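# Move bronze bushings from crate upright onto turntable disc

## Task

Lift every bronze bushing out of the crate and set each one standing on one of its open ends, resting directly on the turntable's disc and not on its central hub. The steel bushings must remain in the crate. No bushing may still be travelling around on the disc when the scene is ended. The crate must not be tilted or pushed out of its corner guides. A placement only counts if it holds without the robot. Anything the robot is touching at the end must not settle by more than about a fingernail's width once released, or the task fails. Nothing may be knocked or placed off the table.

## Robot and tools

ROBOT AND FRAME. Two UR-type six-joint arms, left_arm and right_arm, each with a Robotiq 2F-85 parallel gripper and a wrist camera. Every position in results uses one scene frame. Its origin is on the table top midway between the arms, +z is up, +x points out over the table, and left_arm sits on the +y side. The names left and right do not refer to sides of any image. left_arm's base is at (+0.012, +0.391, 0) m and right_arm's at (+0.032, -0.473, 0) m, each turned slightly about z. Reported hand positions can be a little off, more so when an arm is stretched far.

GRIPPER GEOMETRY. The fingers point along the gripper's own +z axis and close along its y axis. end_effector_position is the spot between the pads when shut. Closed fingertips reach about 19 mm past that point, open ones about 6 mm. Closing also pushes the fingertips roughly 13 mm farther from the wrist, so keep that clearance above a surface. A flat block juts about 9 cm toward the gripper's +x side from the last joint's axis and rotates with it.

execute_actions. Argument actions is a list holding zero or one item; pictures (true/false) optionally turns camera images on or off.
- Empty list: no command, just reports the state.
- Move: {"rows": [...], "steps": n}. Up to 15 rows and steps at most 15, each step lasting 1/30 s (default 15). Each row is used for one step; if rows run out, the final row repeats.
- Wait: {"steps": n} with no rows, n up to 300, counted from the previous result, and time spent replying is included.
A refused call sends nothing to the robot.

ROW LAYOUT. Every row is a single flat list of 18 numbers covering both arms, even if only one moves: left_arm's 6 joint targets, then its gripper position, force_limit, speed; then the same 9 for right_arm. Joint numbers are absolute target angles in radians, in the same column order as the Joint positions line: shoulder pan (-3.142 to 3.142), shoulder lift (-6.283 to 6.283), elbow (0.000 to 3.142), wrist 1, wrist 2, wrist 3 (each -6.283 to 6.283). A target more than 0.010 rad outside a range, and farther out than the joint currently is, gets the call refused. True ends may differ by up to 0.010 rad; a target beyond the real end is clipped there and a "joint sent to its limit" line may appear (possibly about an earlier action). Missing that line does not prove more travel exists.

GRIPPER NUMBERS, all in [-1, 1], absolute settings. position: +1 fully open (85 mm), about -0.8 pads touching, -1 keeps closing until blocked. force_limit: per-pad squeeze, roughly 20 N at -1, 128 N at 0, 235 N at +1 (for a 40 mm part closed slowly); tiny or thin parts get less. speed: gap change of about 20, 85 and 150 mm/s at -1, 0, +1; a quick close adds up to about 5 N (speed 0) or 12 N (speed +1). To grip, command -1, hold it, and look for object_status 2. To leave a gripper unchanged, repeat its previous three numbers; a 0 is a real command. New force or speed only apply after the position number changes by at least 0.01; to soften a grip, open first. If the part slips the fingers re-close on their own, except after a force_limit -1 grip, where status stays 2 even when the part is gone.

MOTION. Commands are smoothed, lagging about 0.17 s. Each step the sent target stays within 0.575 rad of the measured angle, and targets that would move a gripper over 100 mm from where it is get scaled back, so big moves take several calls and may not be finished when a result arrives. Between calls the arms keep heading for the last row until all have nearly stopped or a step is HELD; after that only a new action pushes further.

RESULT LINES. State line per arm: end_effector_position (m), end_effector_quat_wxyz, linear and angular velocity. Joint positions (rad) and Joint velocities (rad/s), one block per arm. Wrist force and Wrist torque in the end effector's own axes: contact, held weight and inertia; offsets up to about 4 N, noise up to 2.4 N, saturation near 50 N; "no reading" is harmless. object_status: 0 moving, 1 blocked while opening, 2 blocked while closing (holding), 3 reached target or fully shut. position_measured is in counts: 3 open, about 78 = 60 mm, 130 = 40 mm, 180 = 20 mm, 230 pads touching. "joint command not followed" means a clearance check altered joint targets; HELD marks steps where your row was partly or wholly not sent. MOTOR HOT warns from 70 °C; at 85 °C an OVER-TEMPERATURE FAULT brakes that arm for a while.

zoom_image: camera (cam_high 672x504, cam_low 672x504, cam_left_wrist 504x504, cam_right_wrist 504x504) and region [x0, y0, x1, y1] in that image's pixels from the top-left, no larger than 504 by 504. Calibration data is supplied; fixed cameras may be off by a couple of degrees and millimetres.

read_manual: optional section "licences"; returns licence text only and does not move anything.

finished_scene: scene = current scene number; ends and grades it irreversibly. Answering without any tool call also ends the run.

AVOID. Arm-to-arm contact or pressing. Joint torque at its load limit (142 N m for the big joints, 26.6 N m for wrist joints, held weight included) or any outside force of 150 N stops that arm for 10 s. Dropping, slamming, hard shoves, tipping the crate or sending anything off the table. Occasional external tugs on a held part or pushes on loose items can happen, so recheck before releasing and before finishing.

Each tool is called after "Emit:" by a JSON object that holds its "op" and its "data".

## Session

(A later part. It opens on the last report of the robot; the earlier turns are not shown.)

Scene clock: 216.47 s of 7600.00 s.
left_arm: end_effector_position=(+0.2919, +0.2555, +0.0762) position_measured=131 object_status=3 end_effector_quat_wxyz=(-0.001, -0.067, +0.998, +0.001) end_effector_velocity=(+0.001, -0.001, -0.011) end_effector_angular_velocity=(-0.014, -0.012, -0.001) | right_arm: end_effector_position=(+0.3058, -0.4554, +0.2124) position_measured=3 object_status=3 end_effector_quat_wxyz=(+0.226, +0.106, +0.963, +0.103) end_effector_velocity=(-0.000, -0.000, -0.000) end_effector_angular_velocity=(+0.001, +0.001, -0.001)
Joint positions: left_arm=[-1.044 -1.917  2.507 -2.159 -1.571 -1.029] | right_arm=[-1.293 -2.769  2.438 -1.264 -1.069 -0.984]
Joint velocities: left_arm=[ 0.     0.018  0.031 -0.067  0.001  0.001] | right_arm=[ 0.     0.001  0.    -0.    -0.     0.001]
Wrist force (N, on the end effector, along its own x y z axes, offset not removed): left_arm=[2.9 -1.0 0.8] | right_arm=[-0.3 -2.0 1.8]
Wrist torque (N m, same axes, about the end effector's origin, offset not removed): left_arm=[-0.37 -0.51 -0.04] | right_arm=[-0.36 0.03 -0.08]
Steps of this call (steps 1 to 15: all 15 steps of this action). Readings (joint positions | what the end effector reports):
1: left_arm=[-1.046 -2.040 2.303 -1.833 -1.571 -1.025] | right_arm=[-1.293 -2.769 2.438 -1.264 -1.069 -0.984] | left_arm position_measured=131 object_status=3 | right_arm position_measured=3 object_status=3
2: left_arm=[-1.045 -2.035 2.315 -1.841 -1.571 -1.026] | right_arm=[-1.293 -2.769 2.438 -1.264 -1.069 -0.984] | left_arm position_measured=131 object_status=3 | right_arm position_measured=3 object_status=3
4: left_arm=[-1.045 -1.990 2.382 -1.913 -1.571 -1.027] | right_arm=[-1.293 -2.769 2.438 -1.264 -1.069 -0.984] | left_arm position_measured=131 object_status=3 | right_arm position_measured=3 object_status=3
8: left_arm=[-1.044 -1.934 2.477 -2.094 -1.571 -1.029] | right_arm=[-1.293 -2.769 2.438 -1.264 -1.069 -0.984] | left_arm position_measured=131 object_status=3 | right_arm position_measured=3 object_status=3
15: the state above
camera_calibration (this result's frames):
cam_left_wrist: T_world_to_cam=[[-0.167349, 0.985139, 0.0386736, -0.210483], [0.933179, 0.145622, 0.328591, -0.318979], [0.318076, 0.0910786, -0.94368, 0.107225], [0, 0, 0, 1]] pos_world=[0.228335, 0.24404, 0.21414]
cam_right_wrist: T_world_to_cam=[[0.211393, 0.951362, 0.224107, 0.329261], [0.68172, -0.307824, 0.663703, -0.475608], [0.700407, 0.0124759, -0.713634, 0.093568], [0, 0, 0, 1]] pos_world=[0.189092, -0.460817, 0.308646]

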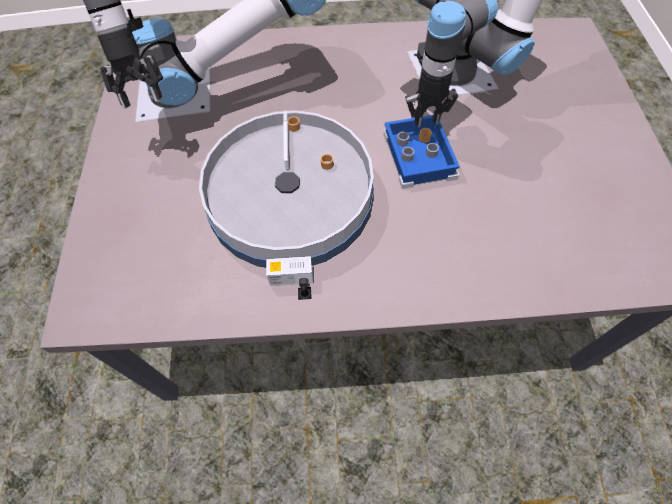

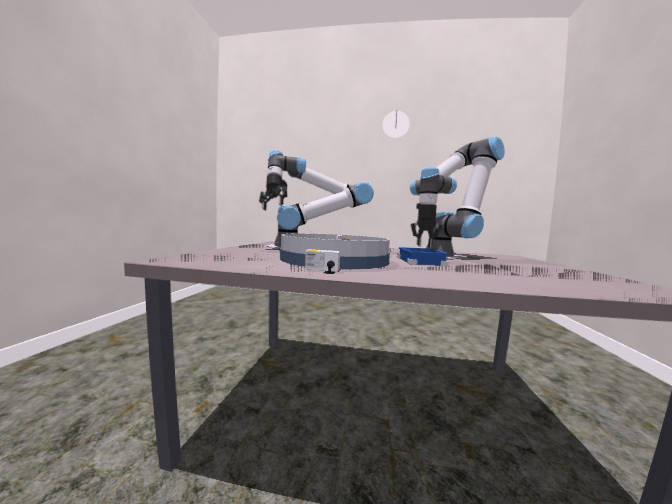

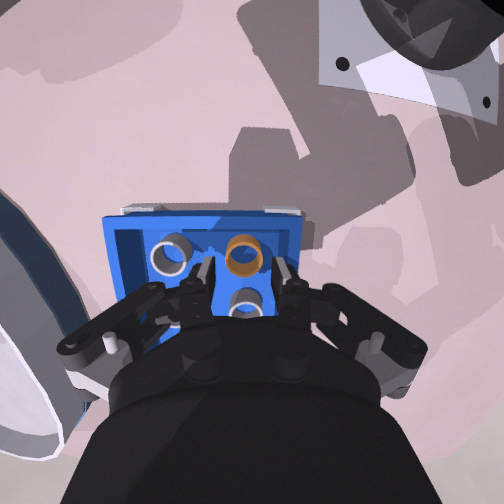

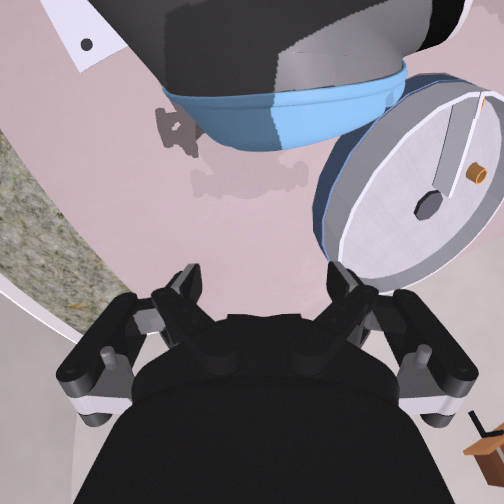

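Emit:
{"op": "execute_actions", "data": {"actions": [{"rows":[[-1.0443,-1.893,2.527,-2.2048,-1.571,-1.029,-0.02,-0.5,0,-1.293,-2.769,2.438,-1.264,-1.069,-0.984,1,0,0],[-1.0443,-1.893,2.527,-2.2048,-1.571,-1.029,-0.02,-0.5,0,-1.293,-2.769,2.438,-1.264,-1.069,-0.984,1,0,0],[-1.0443,-1.869,2.5435,-2.2453,-1.571,-1.029,-0.02,-0.5,0,-1.293,-2.769,2.438,-1.264,-1.069,-0.984,1,0,0],[-1.0443,-1.869,2.5435,-2.2453,-1.571,-1.029,-0.02,-0.5,0,-1.293,-2.769,2.438,-1.264,-1.069,-0.984,1,0,0],[-1.0443,-1.843,2.5595,-2.2873,-1.571,-1.029,-0.02,-0.5,0,-1.293,-2.769,2.438,-1.264,-1.069,-0.984,1,0,0],[-1.0443,-1.843,2.5595,-2.2873,-1.571,-1.029,-0.02,-0.5,0,-1.293,-2.769,2.438,-1.264,-1.069,-0.984,1,0,0],[-1.0443,-1.8156,2.575,-2.3302,-1.571,-1.029,-0.02,-0.5,0,-1.293,-2.769,2.438,-1.264,-1.069,-0.984,1,0,0]],"steps":15}], "pictures": false}}

Emit:
{"op": "execute_actions", "data": {"actions": [{"steps":5}], "pictures": false}}

Emit:
{"op": "execute_actions", "data": {"actions": [{"rows":[[-1.0443,-1.8156,2.575,-2.3302,-1.571,-1.029,-1,-0.5,0,-1.293,-2.769,2.438,-1.264,-1.069,-0.984,1,0,0]],"steps":13}], "pictures": false}}

Emit:
{"op": "execute_actions", "data": {"actions": [{"rows":[[-1.0443,-1.869,2.5435,-2.2453,-1.571,-1.029,-1,-0.5,0,-1.293,-2.769,2.438,-1.264,-1.069,-0.984,1,0,0],[-1.0443,-1.869,2.5435,-2.2453,-1.571,-1.029,-1,-0.5,0,-1.293,-2.769,2.438,-1.264,-1.069,-0.984,1,0,0],[-1.0443,-1.915,2.5098,-2.1656,-1.571,-1.029,-1,-0.5,0,-1.293,-2.769,2.438,-1.264,-1.069,-0.984,1,0,0],[-1.0443,-1.915,2.5098,-2.1656,-1.571,-1.029,-1,-0.5,0,-1.293,-2.769,2.438,-1.264,-1.069,-0.984,1,0,0],[-1.0443,-2.0,2.417,-1.988,-1.571,-1.029,-1,-0.5,0,-1.293,-2.769,2.438,-1.264,-1.069,-0.984,1,0,0],[-1.0443,-2.0,2.417,-1.988,-1.571,-1.029,-1,-0.5,0,-1.293,-2.769,2.438,-1.264,-1.069,-0.984,1,0,0],[-1.0443,-2.0,2.417,-1.988,-1.571,-1.029,-1,-0.5,0,-1.293,-2.769,2.438,-1.264,-1.069,-0.984,1,0,0],[-1.0443,-2.0544,2.3146,-1.831,-1.571,-1.029,-1,-0.5,0,-1.293,-2.769,2.438,-1.264,-1.069,-0.984,1,0,0]],"steps":15}], "pictures": false}}

Emit:
{"op": "execute_actions", "data": {"actions": [{"rows":[[-1.147,-1.3485,1.6843,-1.9066,-1.571,-0.7645,-1,-0.5,0,-1.293,-2.769,2.438,-1.264,-1.069,-0.984,1,0,0]],"steps":15}], "pictures": false}}

Emit:
{"op": "execute_actions", "data": {"actions": [{"steps":5}], "pictures": false}}

Emit:
{"op": "execute_actions", "data": {"actions": [{"rows":[[-1.147,-1.2799,1.791,-2.0819,-1.571,-0.7645,-1,-0.5,0,-1.293,-2.769,2.438,-1.264,-1.069,-0.984,1,0,0]],"steps":8}], "pictures": false}}

Emit:
{"op": "execute_actions", "data": {"actions": [{"rows":[[-1.147,-1.2508,1.8196,-2.1395,-1.571,-0.7645,-1,-0.5,0,-1.293,-2.769,2.438,-1.264,-1.069,-0.984,1,0,0]],"steps":15}], "pictures": false}}

Emit:
{"op": "execute_actions", "data": {"actions": [{"rows":[[-1.147,-1.2508,1.8196,-2.1395,-1.571,-0.7645,-0.02,-0.5,0,-1.293,-2.769,2.438,-1.264,-1.069,-0.984,1,0,0]],"steps":10}], "pictures": false}}

Emit:
{"op": "execute_actions", "data": {"actions": [{"rows":[[-1.147,-1.2799,1.791,-2.0819,-1.571,-0.7645,-0.02,-0.5,0,-1.293,-2.769,2.438,-1.264,-1.069,-0.984,1,0,0],[-1.147,-1.2799,1.791,-2.0819,-1.571,-0.7645,-0.02,-0.5,0,-1.293,-2.769,2.438,-1.264,-1.069,-0.984,1,0,0],[-1.147,-1.3485,1.6843,-1.9066,-1.571,-0.7645,-0.02,-0.5,0,-1.293,-2.769,2.438,-1.264,-1.069,-0.984,1,0,0]],"steps":15}]}}

Scene clock: 253.70 s of 7600.00 s.
left_arm: end_effector_position=(+0.2920, +0.2554, +0.0385) position_measured=131 object_status=3 end_effector_quat_wxyz=(-0.000, -0.067, +0.998, +0.000) end_effector_velocity=(-0.000, -0.001, -0.014) end_effector_angular_velocity=(-0.003, -0.001, -0.000) | right_arm: end_effector_position=(+0.3058, -0.4554, +0.2124) position_measured=3 object_status=3 end_effector_quat_wxyz=(+0.226, +0.106, +0.963, +0.103) end_effector_velocity=(+0.000, -0.000, +0.000) end_effector_angular_velocity=(-0.000, -0.001, -0.000)
Joint positions: left_arm=[-1.044 -1.82   2.573 -2.323 -1.571 -1.029] | right_arm=[-1.293 -2.769  2.438 -1.264 -1.069 -0.984]
Joint velocities: left_arm=[-0.001  0.042  0.025 -0.07  -0.001 -0.001] | right_arm=[-0.     0.    -0.001 -0.     0.001 -0.   ]
Wrist force (N, on the end effector, along its own x y z axes, offset not removed): left_arm=[0.0 0.6 3.5] | right_arm=[0.2 -2.7 -0.9]
Wrist torque (N m, same axes, about the end effector's origin, offset not removed): left_arm=[-0.01 0.03 0.00] | right_arm=[-0.44 -0.10 -0.07]
Steps of this call (steps 1 to 15: the robot went on to your last target; steps 16 to 1102: nothing new was sent; steps 1103 to 1117: all 15 steps of this action). Readings (joint positions | what the end effector reports):
1103: left_arm=[-1.044 -1.915 2.510 -2.166 -1.571 -1.029] | right_arm=[-1.293 -2.769 2.438 -1.264 -1.069 -0.984] | left_arm position_measured=131 object_status=3 | right_arm position_measured=3 object_status=3
1104: left_arm=[-1.044 -1.911 2.513 -2.172 -1.571 -1.029] | right_arm=[-1.293 -2.769 2.438 -1.264 -1.069 -0.984] | left_arm position_measured=131 object_status=3 | right_arm position_measured=3 object_status=3
1106: left_arm=[-1.044 -1.899 2.522 -2.192 -1.571 -1.029] | right_arm=[-1.293 -2.769 2.438 -1.264 -1.069 -0.984] | left_arm position_measured=131 object_status=3 | right_arm position_measured=3 object_status=3
1110: left_arm=[-1.044 -1.859 2.549 -2.259 -1.571 -1.029] | right_arm=[-1.293 -2.769 2.438 -1.264 -1.069 -0.984] | left_arm position_measured=131 object_status=3 | right_arm position_measured=3 object_status=3
1117: the state above

Scene clock: 253.87 s of 7600.00 s.
left_arm: end_effector_position=(+0.2920, +0.2554, +0.0373) position_measured=131 object_status=3 end_effector_quat_wxyz=(-0.000, -0.067, +0.998, -0.000) end_effector_velocity=(+0.000, -0.000, -0.003) end_effector_angular_velocity=(-0.002, +0.000, +0.001) | right_arm: end_effector_position=(+0.3058, -0.4554, +0.2124) position_measured=3 object_status=3 end_effector_quat_wxyz=(+0.226, +0.106, +0.963, +0.103) end_effector_velocity=(+0.000, +0.000, -0.000) end_effector_angular_velocity=(+0.001, -0.000, -0.001)
Joint positions: left_arm=[-1.044 -1.816  2.575 -2.329 -1.571 -1.029] | right_arm=[-1.293 -2.769  2.438 -1.264 -1.069 -0.984]
Joint velocities: left_arm=[ 0.001  0.007  0.005 -0.014 -0.001 -0.   ] | right_arm=[-0.     0.     0.001  0.     0.001  0.   ]
Wrist force (N, on the end effector, along its own x y z axes, offset not removed): left_arm=[2.5 1.4 2.1] | right_arm=[0.3 -2.9 0.3]
Wrist torque (N m, same axes, about the end effector's origin, offset not removed): left_arm=[0.05 -0.54 -0.07] | right_arm=[-0.46 -0.05 -0.01]
Steps of this call (steps 1 to 5: the robot went on to your last target). Readings (joint positions | what the end effector reports):
1: left_arm=[-1.044 -1.819 2.573 -2.325 -1.571 -1.029] | right_arm=[-1.293 -2.769 2.438 -1.264 -1.069 -0.984] | left_arm position_measured=131 object_status=3 | right_arm position_measured=3 object_status=3
2: left_arm=[-1.044 -1.818 2.574 -2.327 -1.571 -1.029] | right_arm=[-1.293 -2.769 2.438 -1.264 -1.069 -0.984] | left_arm position_measured=131 object_status=3 | right_arm position_measured=3 object_status=3
4: left_arm=[-1.044 -1.817 2.574 -2.328 -1.571 -1.029] | right_arm=[-1.293 -2.769 2.438 -1.264 -1.069 -0.984] | left_arm position_measured=131 object_status=3 | right_arm position_measured=3 object_status=3
5: the state above

Scene clock: 254.30 s of 7600.00 s.
left_arm: end_effector_position=(+0.2920, +0.2554, +0.0371) position_measured=155 object_status=2 end_effector_quat_wxyz=(-0.000, -0.067, +0.998, -0.000) end_effector_velocity=(+0.000, -0.000, +0.000) end_effector_angular_velocity=(-0.000, -0.001, -0.000) | right_arm: end_effector_position=(+0.3058, -0.4554, +0.2124) position_measured=3 object_status=3 end_effector_quat_wxyz=(+0.226, +0.106, +0.963, +0.103) end_effector_velocity=(+0.000, +0.000, -0.000) end_effector_angular_velocity=(-0.001, -0.001, +0.001)
Joint positions: left_arm=[-1.044 -1.816  2.575 -2.33  -1.571 -1.029] | right_arm=[-1.293 -2.769  2.438 -1.264 -1.069 -0.984]
Joint velocities: left_arm=[-0.001 -0.001  0.    -0.     0.001 -0.   ] | right_arm=[ 0.    -0.001  0.    -0.     0.    -0.001]
Wrist force (N, on the end effector, along its own x y z axes, offset not removed): left_arm=[5.9 8.5 -27.8] | right_arm=[0.1 -1.3 2.2]
Wrist torque (N m, same axes, about the end effector's origin, offset not removed): left_arm=[-0.07 -0.23 -0.06] | right_arm=[-0.15 -0.04 -0.01]
Steps of this call (steps 1 to 13: all 13 steps of this action). Readings (joint positions | what the end effector reports):
1: left_arm=[-1.044 -1.816 2.575 -2.329 -1.571 -1.029] | right_arm=[-1.293 -2.769 2.438 -1.264 -1.069 -0.984] | left_arm position_measured=131 object_status=0 | right_arm position_measured=3 object_status=3
2: left_arm=[-1.044 -1.816 2.575 -2.330 -1.571 -1.029] | right_arm=[-1.293 -2.769 2.438 -1.264 -1.069 -0.984] | left_arm position_measured=132 object_status=0 | right_arm position_measured=3 object_status=3
4: left_arm=[-1.044 -1.816 2.575 -2.330 -1.571 -1.029] | right_arm=[-1.293 -2.769 2.438 -1.264 -1.069 -0.984] | left_arm position_measured=142 object_status=0 | right_arm position_measured=3 object_status=3
8: left_arm=[-1.044 -1.816 2.575 -2.330 -1.571 -1.029] | right_arm=[-1.293 -2.769 2.438 -1.264 -1.069 -0.984] | left_arm position_measured=155 object_status=0 | right_arm position_measured=3 object_status=3
13: the state above

Scene clock: 254.80 s of 7600.00 s.
left_arm: end_effector_position=(+0.2933, +0.2537, +0.1609) position_measured=155 object_status=2 end_effector_quat_wxyz=(+0.001, -0.067, +0.998, -0.001) end_effector_velocity=(-0.013, +0.016, +0.092) end_effector_angular_velocity=(+0.026, +0.021, -0.000) | right_arm: end_effector_position=(+0.3058, -0.4554, +0.2124) position_measured=3 object_status=3 end_effector_quat_wxyz=(+0.226, +0.106, +0.963, +0.103) end_effector_velocity=(+0.000, +0.000, +0.000) end_effector_angular_velocity=(+0.000, -0.002, +0.001)
Joint positions: left_arm=[-1.044 -2.042  2.334 -1.866 -1.571 -1.029] | right_arm=[-1.293 -2.769  2.438 -1.264 -1.069 -0.984]
Joint velocities: left_arm=[ 0.    -0.125 -0.194  0.353  0.     0.001] | right_arm=[-0.     0.    -0.    -0.     0.002 -0.001]
Wrist force (N, on the end effector, along its own x y z axes, offset not removed): left_arm=[2.9 1.1 1.4] | right_arm=[-0.2 -3.9 -0.3]
Wrist torque (N m, same axes, about the end effector's origin, offset not removed): left_arm=[-0.03 -0.58 0.06] | right_arm=[-0.64 -0.05 -0.12]
Steps of this call (steps 1 to 15: all 15 steps of this action). Readings (joint positions | what the end effector reports):
1: left_arm=[-1.044 -1.816 2.575 -2.330 -1.571 -1.029] | right_arm=[-1.293 -2.769 2.438 -1.264 -1.069 -0.984] | left_arm position_measured=155 object_status=2 | right_arm position_measured=3 object_status=3
2: left_arm=[-1.044 -1.823 2.571 -2.322 -1.571 -1.029] | right_arm=[-1.293 -2.769 2.438 -1.264 -1.069 -0.984] | left_arm position_measured=155 object_status=2 | right_arm position_measured=3 object_status=3
4: left_arm=[-1.044 -1.849 2.554 -2.280 -1.571 -1.029] | right_arm=[-1.293 -2.769 2.438 -1.264 -1.069 -0.984] | left_arm position_measured=155 object_status=2 | right_arm position_measured=3 object_status=3
8: left_arm=[-1.044 -1.940 2.476 -2.122 -1.571 -1.029] | right_arm=[-1.293 -2.769 2.438 -1.264 -1.069 -0.984] | left_arm position_measured=155 object_status=2 | right_arm position_measured=3 object_status=3
15: the state above

Scene clock: 255.30 s of 7600.00 s.
left_arm: end_effector_position=(+0.4059, +0.0419, +0.1978) position_measured=155 object_status=2 end_effector_quat_wxyz=(+0.004, +0.087, +0.996, -0.005) end_effector_velocity=(+0.222, -0.466, -0.111) end_effector_angular_velocity=(+0.072, +0.043, -0.540) | right_arm: end_effector_position=(+0.3058, -0.4554, +0.2124) position_measured=3 object_status=3 end_effector_quat_wxyz=(+0.226, +0.106, +0.963, +0.103) end_effector_velocity=(-0.000, +0.000, -0.000) end_effector_angular_velocity=(-0.001, +0.001, +0.000)
Joint positions: left_arm=[-1.131 -1.492  1.807 -1.898 -1.571 -0.807] | right_arm=[-1.293 -2.769  2.438 -1.264 -1.069 -0.984]
Joint velocities: left_arm=[-0.145  1.258 -1.097 -0.077 -0.001  0.394] | right_arm=[ 0.    -0.001  0.    -0.    -0.001 -0.   ]
Wrist force (N, on the end effector, along its own x y z axes, offset not removed): left_arm=[1.7 0.4 0.5] | right_arm=[-0.3 -2.1 1.0]
Wrist torque (N m, same axes, about the end effector's origin, offset not removed): left_arm=[0.01 -0.45 0.00] | right_arm=[-0.38 0.02 -0.02]
Steps of this call (steps 1 to 15: all 15 steps of this action). Readings (joint positions | what the end effector reports):
1: left_arm=[-1.045 -2.045 2.328 -1.856 -1.571 -1.029] | right_arm=[-1.293 -2.769 2.438 -1.264 -1.069 -0.984] | left_arm position_measured=155 object_status=2 | right_arm position_measured=3 object_status=3
2: left_arm=[-1.050 -2.039 2.316 -1.855 -1.571 -1.020] | right_arm=[-1.293 -2.769 2.438 -1.264 -1.069 -0.984] | left_arm position_measured=155 object_status=2 | right_arm position_measured=3 object_status=3
4: left_arm=[-1.065 -1.975 2.247 -1.864 -1.571 -0.982] | right_arm=[-1.293 -2.769 2.438 -1.264 -1.069 -0.984] | left_arm position_measured=155 object_status=2 | right_arm position_measured=3 object_status=3
8: left_arm=[-1.091 -1.804 2.083 -1.877 -1.571 -0.915] | right_arm=[-1.293 -2.769 2.438 -1.264 -1.069 -0.984] | left_arm position_measured=155 object_status=2 | right_arm position_measured=3 object_status=3
15: the state above

Scene clock: 255.47 s of 7600.00 s.
left_arm: end_effector_position=(+0.4256, -0.0002, +0.1840) position_measured=155 object_status=2 end_effector_quat_wxyz=(+0.001, +0.111, +0.994, -0.001) end_effector_velocity=(+0.045, -0.098, -0.039) end_effector_angular_velocity=(+0.020, +0.012, -0.110) | right_arm: end_effector_position=(+0.3058, -0.4554, +0.2124) position_measured=3 object_status=3 end_effector_quat_wxyz=(+0.226, +0.106, +0.963, +0.103) end_effector_velocity=(+0.000, +0.000, +0.000) end_effector_angular_velocity=(-0.000, -0.001, +0.000)
Joint positions: left_arm=[-1.144 -1.376  1.708 -1.905 -1.571 -0.773] | right_arm=[-1.293 -2.769  2.438 -1.264 -1.069 -0.984]
Joint velocities: left_arm=[-0.028  0.272 -0.235 -0.014  0.001  0.081] | right_arm=[-0.    -0.    -0.     0.     0.001 -0.001]
Wrist force (N, on the end effector, along its own x y z axes, offset not removed): left_arm=[-3.8 -0.5 2.6] | right_arm=[1.3 -2.7 2.3]
Wrist torque (N m, same axes, about the end effector's origin, offset not removed): left_arm=[-0.09 0.50 -0.07] | right_arm=[-0.46 -0.33 -0.07]
Steps of this call (steps 1 to 5: the robot went on to your last target). Readings (joint positions | what the end effector reports):
1: left_arm=[-1.136 -1.453 1.774 -1.901 -1.571 -0.796] | right_arm=[-1.293 -2.769 2.438 -1.264 -1.069 -0.984] | left_arm position_measured=155 object_status=2 | right_arm position_measured=3 object_status=3
2: left_arm=[-1.139 -1.423 1.748 -1.902 -1.571 -0.787] | right_arm=[-1.293 -2.769 2.438 -1.264 -1.069 -0.984] | left_arm position_measured=155 object_status=2 | right_arm position_measured=3 object_status=3
4: left_arm=[-1.143 -1.386 1.717 -1.904 -1.571 -0.776] | right_arm=[-1.293 -2.769 2.438 -1.264 -1.069 -0.984] | left_arm position_measured=155 object_status=2 | right_arm position_measured=3 object_status=3
5: the state above

Scene clock: 255.73 s of 7600.00 s.
left_arm: end_effector_position=(+0.4295, -0.0091, +0.1191) position_measured=155 object_status=2 end_effector_quat_wxyz=(-0.001, +0.116, +0.993, +0.001) end_effector_velocity=(+0.005, -0.010, -0.091) end_effector_angular_velocity=(-0.036, -0.022, -0.006) | right_arm: end_effector_position=(+0.3058, -0.4554, +0.2124) position_measured=3 object_status=3 end_effector_quat_wxyz=(+0.226, +0.106, +0.963, +0.103) end_effector_velocity=(+0.000, -0.000, -0.000) end_effector_angular_velocity=(+0.001, +0.000, -0.001)
Joint positions: left_arm=[-1.147 -1.29   1.778 -2.054 -1.571 -0.765] | right_arm=[-1.293 -2.769  2.438 -1.264 -1.069 -0.984]
Joint velocities: left_arm=[-0.002  0.106  0.134 -0.282 -0.001  0.004] | right_arm=[ 0.     0.    -0.    -0.     0.     0.001]
Wrist force (N, on the end effector, along its own x y z axes, offset not removed): left_arm=[0.5 0.4 2.7] | right_arm=[-0.5 -4.1 0.7]
Wrist torque (N m, same axes, about the end effector's origin, offset not removed): left_arm=[-0.08 -0.16 0.01] | right_arm=[-0.77 0.06 -0.04]
Steps of this call (steps 1 to 8: all 8 steps of this action). Readings (joint positions | what the end effector reports):
1: left_arm=[-1.145 -1.367 1.701 -1.906 -1.571 -0.770] | right_arm=[-1.293 -2.769 2.438 -1.264 -1.069 -0.984] | left_arm position_measured=155 object_status=2 | right_arm position_measured=3 object_status=3
2: left_arm=[-1.145 -1.354 1.704 -1.915 -1.571 -0.769] | right_arm=[-1.293 -2.769 2.438 -1.264 -1.069 -0.984] | left_arm position_measured=155 object_status=2 | right_arm position_measured=3 object_status=3
4: left_arm=[-1.146 -1.321 1.740 -1.974 -1.571 -0.767] | right_arm=[-1.293 -2.769 2.438 -1.264 -1.069 -0.984] | left_arm position_measured=155 object_status=2 | right_arm position_measured=3 object_status=3
8: the state above

Scene clock: 256.23 s of 7600.00 s.
left_arm: end_effector_position=(+0.4300, -0.0100, +0.0872) position_measured=155 object_status=2 end_effector_quat_wxyz=(-0.000, +0.116, +0.993, -0.000) end_effector_velocity=(+0.000, -0.000, -0.003) end_effector_angular_velocity=(-0.001, -0.002, -0.001) | right_arm: end_effector_position=(+0.3058, -0.4554, +0.2124) position_measured=3 object_status=3 end_effector_quat_wxyz=(+0.226, +0.106, +0.963, +0.103) end_effector_velocity=(-0.000, -0.000, -0.000) end_effector_angular_velocity=(-0.001, +0.002, +0.000)
Joint positions: left_arm=[-1.147 -1.251  1.819 -2.139 -1.571 -0.765] | right_arm=[-1.293 -2.769  2.438 -1.264 -1.069 -0.984]
Joint velocities: left_arm=[-0.     0.004  0.004 -0.009  0.001  0.001] | right_arm=[ 0.     0.001 -0.    -0.    -0.002 -0.   ]
Wrist force (N, on the end effector, along its own x y z axes, offset not removed): left_arm=[1.7 1.1 4.5] | right_arm=[-0.1 -1.1 0.8]
Wrist torque (N m, same axes, about the end effector's origin, offset not removed): left_arm=[0.08 -0.37 0.02] | right_arm=[-0.20 -0.06 -0.08]
Steps of this call (steps 1 to 15: all 15 steps of this action). Readings (joint positions | what the end effector reports):
1: left_arm=[-1.147 -1.287 1.782 -2.063 -1.571 -0.765] | right_arm=[-1.293 -2.769 2.438 -1.264 -1.069 -0.984] | left_arm position_measured=155 object_status=2 | right_arm position_measured=3 object_status=3
2: left_arm=[-1.147 -1.281 1.789 -2.076 -1.571 -0.765] | right_arm=[-1.293 -2.769 2.438 -1.264 -1.069 -0.984] | left_arm position_measured=155 object_status=2 | right_arm position_measured=3 object_status=3
4: left_arm=[-1.147 -1.267 1.803 -2.105 -1.571 -0.765] | right_arm=[-1.293 -2.769 2.438 -1.264 -1.069 -0.984] | left_arm position_measured=155 object_status=2 | right_arm position_measured=3 object_status=3
8: left_arm=[-1.147 -1.255 1.815 -2.131 -1.571 -0.765] | right_arm=[-1.293 -2.769 2.438 -1.264 -1.069 -0.984] | left_arm position_measured=155 object_status=2 | right_arm position_measured=3 object_status=3
15: the state above

Scene clock: 256.57 s of 7600.00 s.
left_arm: end_effector_position=(+0.4300, -0.0100, +0.0869) position_measured=132 object_status=0 end_effector_quat_wxyz=(-0.000, +0.116, +0.993, -0.000) end_effector_velocity=(-0.000, +0.000, -0.002) end_effector_angular_velocity=(+0.003, +0.002, +0.001) | right_arm: end_effector_position=(+0.3058, -0.4554, +0.2124) position_measured=3 object_status=3 end_effector_quat_wxyz=(+0.226, +0.106, +0.963, +0.103) end_effector_velocity=(+0.000, -0.000, -0.000) end_effector_angular_velocity=(+0.000, -0.000, +0.000)
Joint positions: left_arm=[-1.147 -1.251  1.82  -2.139 -1.571 -0.765] | right_arm=[-1.293 -2.769  2.438 -1.264 -1.069 -0.984]
Joint velocities: left_arm=[ 0.     0.003  0.     0.     0.    -0.001] | right_arm=[-0.001  0.     0.    -0.     0.    -0.001]
Wrist force (N, on the end effector, along its own x y z axes, offset not removed): left_arm=[1.1 0.5 2.0] | right_arm=[-0.8 -1.5 0.4]
Wrist torque (N m, same axes, about the end effector's origin, offset not removed): left_arm=[-0.05 -0.20 0.09] | right_arm=[-0.23 0.04 -0.09]
Steps of this call (steps 1 to 10: all 10 steps of this action). Readings (joint positions | what the end effector reports):
1: left_arm=[-1.147 -1.251 1.819 -2.139 -1.571 -0.765] | right_arm=[-1.293 -2.769 2.438 -1.264 -1.069 -0.984] | left_arm position_measured=155 object_status=0 | right_arm position_measured=3 object_status=3
2: left_arm=[-1.147 -1.251 1.819 -2.139 -1.571 -0.765] | right_arm=[-1.293 -2.769 2.438 -1.264 -1.069 -0.984] | left_arm position_measured=155 object_status=0 | right_arm position_measured=3 object_status=3
4: left_arm=[-1.147 -1.251 1.819 -2.139 -1.571 -0.765] | right_arm=[-1.293 -2.769 2.438 -1.264 -1.069 -0.984] | left_arm position_measured=145 object_status=0 | right_arm position_measured=3 object_status=3
8: left_arm=[-1.147 -1.251 1.820 -2.139 -1.571 -0.765] | right_arm=[-1.293 -2.769 2.438 -1.264 -1.069 -0.984] | left_arm position_measured=132 object_status=0 | right_arm position_measured=3 object_status=3
10: the state above

Scene clock: 257.07 s of 7600.00 s.
left_arm: end_effector_position=(+0.4301, -0.0102, +0.1780) position_measured=131 object_status=3 end_effector_quat_wxyz=(+0.000, +0.116, +0.993, -0.000) end_effector_velocity=(-0.002, +0.002, +0.020) end_effector_angular_velocity=(+0.003, +0.003, -0.000) | right_arm: end_effector_position=(+0.3058, -0.4554, +0.2124) position_measured=3 object_status=3 end_effector_quat_wxyz=(+0.226, +0.106, +0.963, +0.103) end_effector_velocity=(+0.000, +0.000, -0.000) end_effector_angular_velocity=(+0.000, -0.001, +0.002)
Joint positions: left_arm=[-1.147 -1.347  1.687 -1.912 -1.571 -0.764] | right_arm=[-1.293 -2.769  2.438 -1.264 -1.069 -0.984]
Joint velocities: left_arm=[-0.    -0.02  -0.03   0.055 -0.     0.   ] | right_arm=[ 0.     0.001  0.    -0.     0.001 -0.003]
Wrist force (N, on the end effector, along its own x y z axes, offset not removed): left_arm=[3.0 0.9 1.1] | right_arm=[1.0 -1.5 0.7]
Wrist torque (N m, same axes, about the end effector's origin, offset not removed): left_arm=[-0.12 -0.58 -0.13] | right_arm=[-0.21 -0.26 -0.09]
Steps of this call (steps 1 to 15: all 15 steps of this action). Readings (joint positions | what the end effector reports):
1: left_arm=[-1.147 -1.251 1.819 -2.139 -1.571 -0.765] | right_arm=[-1.293 -2.769 2.438 -1.264 -1.069 -0.984] | left_arm position_measured=132 object_status=0 | right_arm position_measured=3 object_status=3
2: left_arm=[-1.147 -1.255 1.816 -2.132 -1.571 -0.765] | right_arm=[-1.293 -2.769 2.438 -1.264 -1.069 -0.984] | left_arm position_measured=132 object_status=0 | right_arm position_measured=3 object_status=3
4: left_arm=[-1.147 -1.274 1.795 -2.098 -1.571 -0.764] | right_arm=[-1.293 -2.769 2.438 -1.264 -1.069 -0.984] | left_arm position_measured=132 object_status=0 | right_arm position_measured=3 object_status=3
8: left_arm=[-1.147 -1.328 1.716 -1.966 -1.571 -0.764] | right_arm=[-1.293 -2.769 2.438 -1.264 -1.069 -0.984] | left_arm position_measured=131 object_status=3 | right_arm position_measured=3 object_status=3
15: the state above
camera_calibration (this result's frames):
cam_left_wrist: T_world_to_cam=[[0.197423, 0.979625, 0.0368627, -0.0862072], [0.923, -0.198418, 0.329698, -0.441973], [0.330295, -0.0310657, -0.943367, 0.177009], [0, 0, 0, 1]] pos_world=[0.366495, 0.0022543, 0.31588]
cam_right_wrist: T_world_to_cam=[[0.211393, 0.951362, 0.224107, 0.329261], [0.68172, -0.307824, 0.663703, -0.475608], [0.700407, 0.0124759, -0.713634, 0.093568], [0, 0, 0, 1]] pos_world=[0.189092, -0.460817, 0.308646]

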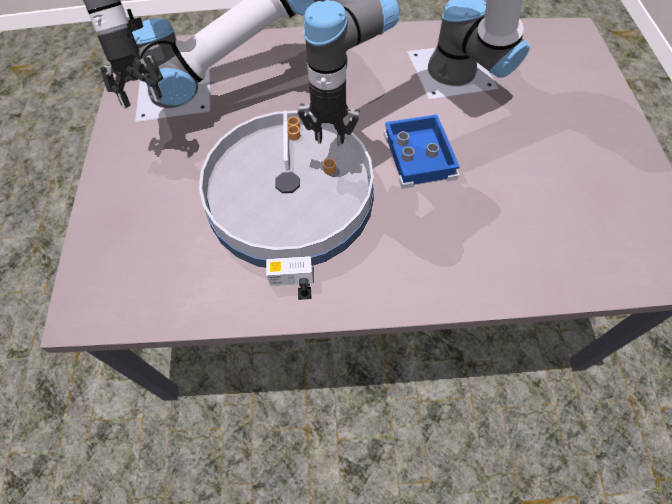

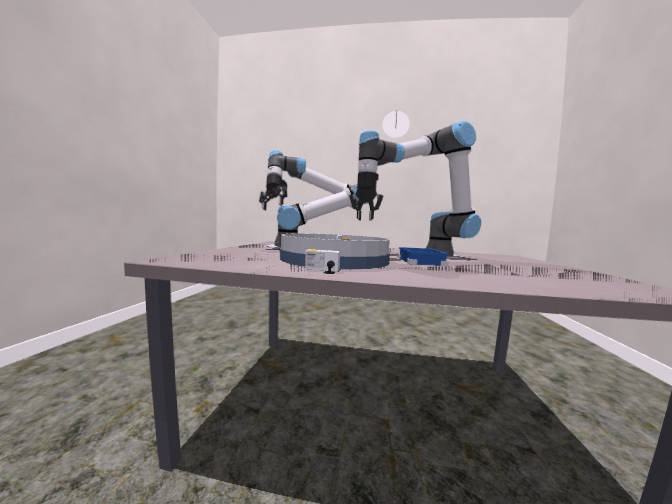

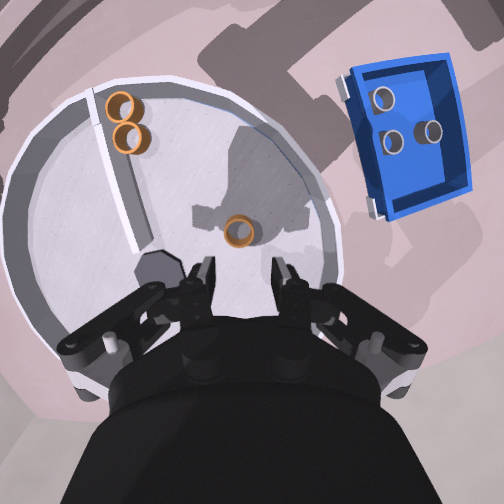

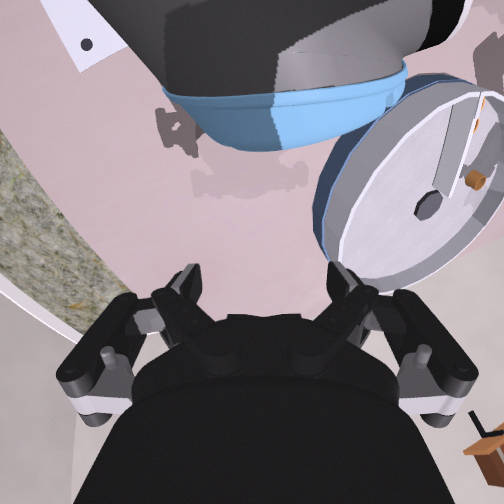

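Emit:
{"op": "execute_actions", "data": {"actions": [{"steps":300}], "pictures": false}}

Emit:
{"op": "execute_actions", "data": {"actions": [{"steps":200}]}}

Scene clock: 267.07 s of 7600.00 s.
left_arm: end_effector_position=(+0.4299, -0.0099, +0.1800) position_measured=131 object_status=3 end_effector_quat_wxyz=(-0.000, +0.116, +0.993, -0.000) end_effector_velocity=(+0.000, +0.000, -0.001) end_effector_angular_velocity=(+0.001, +0.002, +0.001) | right_arm: end_effector_position=(+0.3058, -0.4554, +0.2124) position_measured=3 object_status=3 end_effector_quat_wxyz=(+0.226, +0.106, +0.963, +0.103) end_effector_velocity=(-0.000, -0.000, +0.000) end_effector_angular_velocity=(+0.000, +0.000, -0.000)
Joint positions: left_arm=[-1.147 -1.349  1.684 -1.907 -1.571 -0.764] | right_arm=[-1.293 -2.769  2.438 -1.264 -1.069 -0.984]
Joint velocities: left_arm=[ 0.     0.002 -0.     0.001 -0.001 -0.   ] | right_arm=[-0.     0.001 -0.     0.    -0.     0.   ]
Wrist force (N, on the end effector, along its own x y z axes, offset not removed): left_arm=[0.8 0.1 2.8] | right_arm=[-0.6 -3.1 0.9]
Wrist torque (N m, same axes, about the end effector's origin, offset not removed): left_arm=[-0.17 -0.32 0.07] | right_arm=[-0.48 0.00 0.01]
Steps of this call (steps 1 to 15: the robot went on to your last target; steps 16 to 300: nothing new was sent). Readings (joint positions | what the end effector reports):
1: left_arm=[-1.147 -1.347 1.686 -1.910 -1.571 -0.764] | right_arm=[-1.293 -2.769 2.438 -1.264 -1.069 -0.984] | left_arm position_measured=131 object_status=3 | right_arm position_measured=3 object_status=3
2: left_arm=[-1.147 -1.347 1.686 -1.909 -1.571 -0.764] | right_arm=[-1.293 -2.769 2.438 -1.264 -1.069 -0.984] | left_arm position_measured=131 object_status=3 | right_arm position_measured=3 object_status=3
4: left_arm=[-1.147 -1.348 1.685 -1.908 -1.571 -0.764] | right_arm=[-1.293 -2.769 2.438 -1.264 -1.069 -0.984] | left_arm position_measured=131 object_status=3 | right_arm position_measured=3 object_status=3
8: left_arm=[-1.147 -1.348 1.685 -1.907 -1.571 -0.764] | right_arm=[-1.293 -2.769 2.438 -1.264 -1.069 -0.984] | left_arm position_measured=131 object_status=3 | right_arm position_measured=3 object_status=3
300: the state above
All arms were judged still, so your last target was given up. Only a new action makes them travel on or press farther. Fingers that are still opening or closing keep moving.

Scene clock: 273.73 s of 7600.00 s.
left_arm: end_effector_position=(+0.4299, -0.0099, +0.1800) position_measured=131 object_status=3 end_effector_quat_wxyz=(-0.000, +0.116, +0.993, -0.000) end_effector_velocity=(-0.000, -0.000, +0.000) end_effector_angular_velocity=(-0.001, -0.000, -0.001) | right_arm: end_effector_position=(+0.3058, -0.4554, +0.2124) position_measured=3 object_status=3 end_effector_quat_wxyz=(+0.226, +0.106, +0.963, +0.103) end_effector_velocity=(-0.000, +0.000, +0.000) end_effector_angular_velocity=(-0.001, -0.001, +0.001)
Joint positions: left_arm=[-1.147 -1.349  1.684 -1.907 -1.571 -0.764] | right_arm=[-1.293 -2.769  2.438 -1.264 -1.069 -0.984]
Joint velocities: left_arm=[-0.    -0.001  0.    -0.    -0.     0.001] | right_arm=[-0.    -0.001  0.    -0.     0.    -0.001]
Wrist force (N, on the end effector, along its own x y z axes, offset not removed): left_arm=[1.5 0.3 3.9] | right_arm=[0.1 -2.4 0.3]
Wrist torque (N m, same axes, about the end effector's origin, offset not removed): left_arm=[-0.13 -0.26 -0.08] | right_arm=[-0.31 -0.14 -0.05]
Steps of this call (steps 1 to 200: nothing new was sent). Readings (joint positions | what the end effector reports):
1: left_arm=[-1.147 -1.349 1.684 -1.907 -1.571 -0.764] | right_arm=[-1.293 -2.769 2.438 -1.264 -1.069 -0.984] | left_arm position_measured=131 object_status=3 | right_arm position_measured=3 object_status=3
2: left_arm=[-1.147 -1.349 1.684 -1.907 -1.571 -0.764] | right_arm=[-1.293 -2.769 2.438 -1.264 -1.069 -0.984] | left_arm position_measured=131 object_status=3 | right_arm position_measured=3 object_status=3
4: left_arm=[-1.147 -1.349 1.684 -1.907 -1.571 -0.764] | right_arm=[-1.293 -2.769 2.438 -1.264 -1.069 -0.984] | left_arm position_measured=131 object_status=3 | right_arm position_measured=3 object_status=3
8: left_arm=[-1.147 -1.349 1.684 -1.907 -1.571 -0.764] | right_arm=[-1.293 -2.769 2.438 -1.264 -1.069 -0.984] | left_arm position_measured=131 object_status=3 | right_arm position_measured=3 object_status=3
200: the state above
camera_calibration (this result's frames):
cam_left_wrist: T_world_to_cam=[[0.197406, 0.979616, 0.0371899, -0.0865551], [0.923085, -0.198519, 0.329399, -0.44243], [0.330067, -0.0306957, -0.943458, 0.17907], [0, 0, 0, 1]] pos_world=[0.366382, 0.00245658, 0.3179]
cam_right_wrist: T_world_to_cam=[[0.211393, 0.951362, 0.224107, 0.329261], [0.68172, -0.307824, 0.663704, -0.475608], [0.700407, 0.0124757, -0.713634, 0.0935679], [0, 0, 0, 1]] pos_world=[0.189092, -0.460817, 0.308646]

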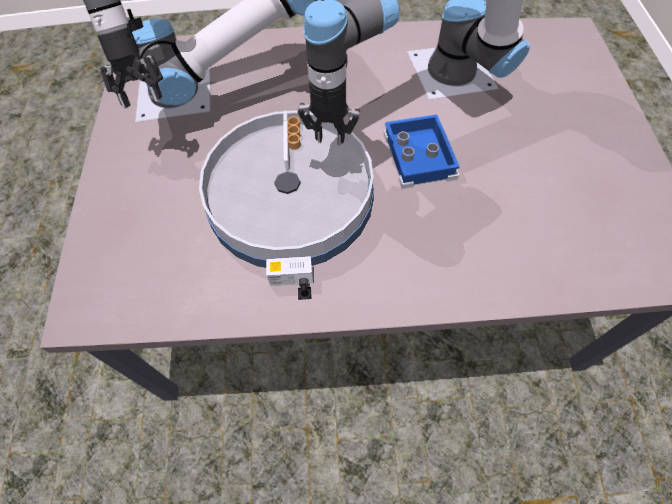

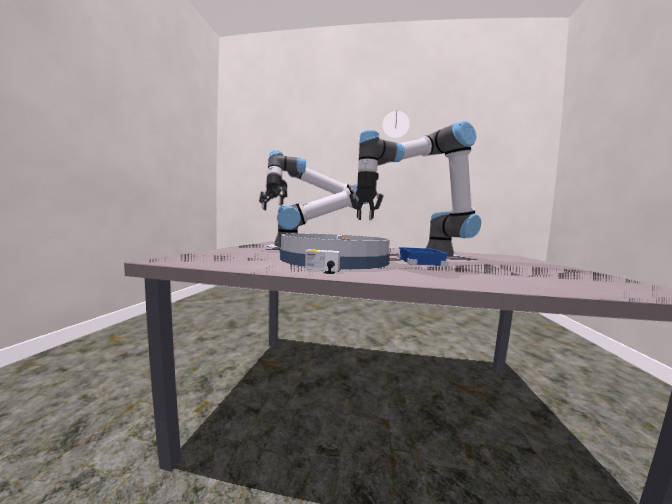

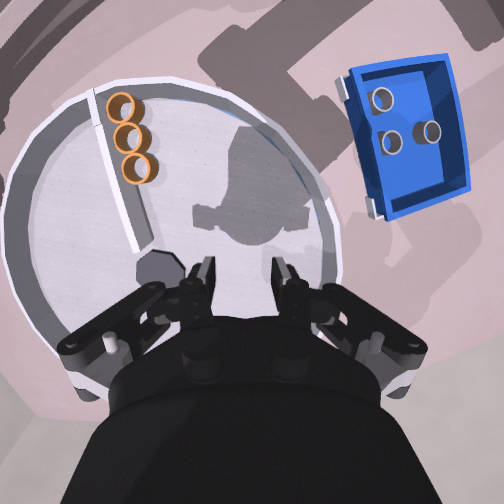

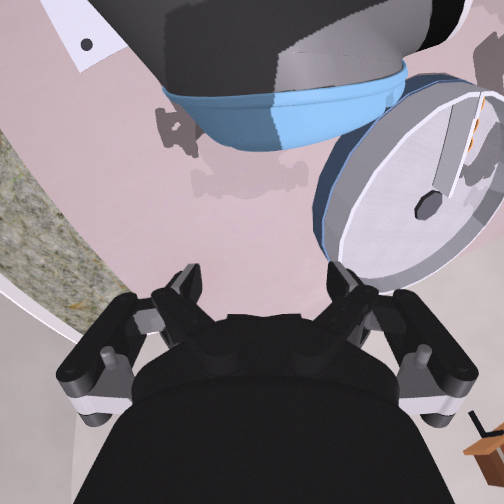

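Emit:
{"op": "finished_scene", "data": {"scene": 1}}

The scene is finished: the task was done.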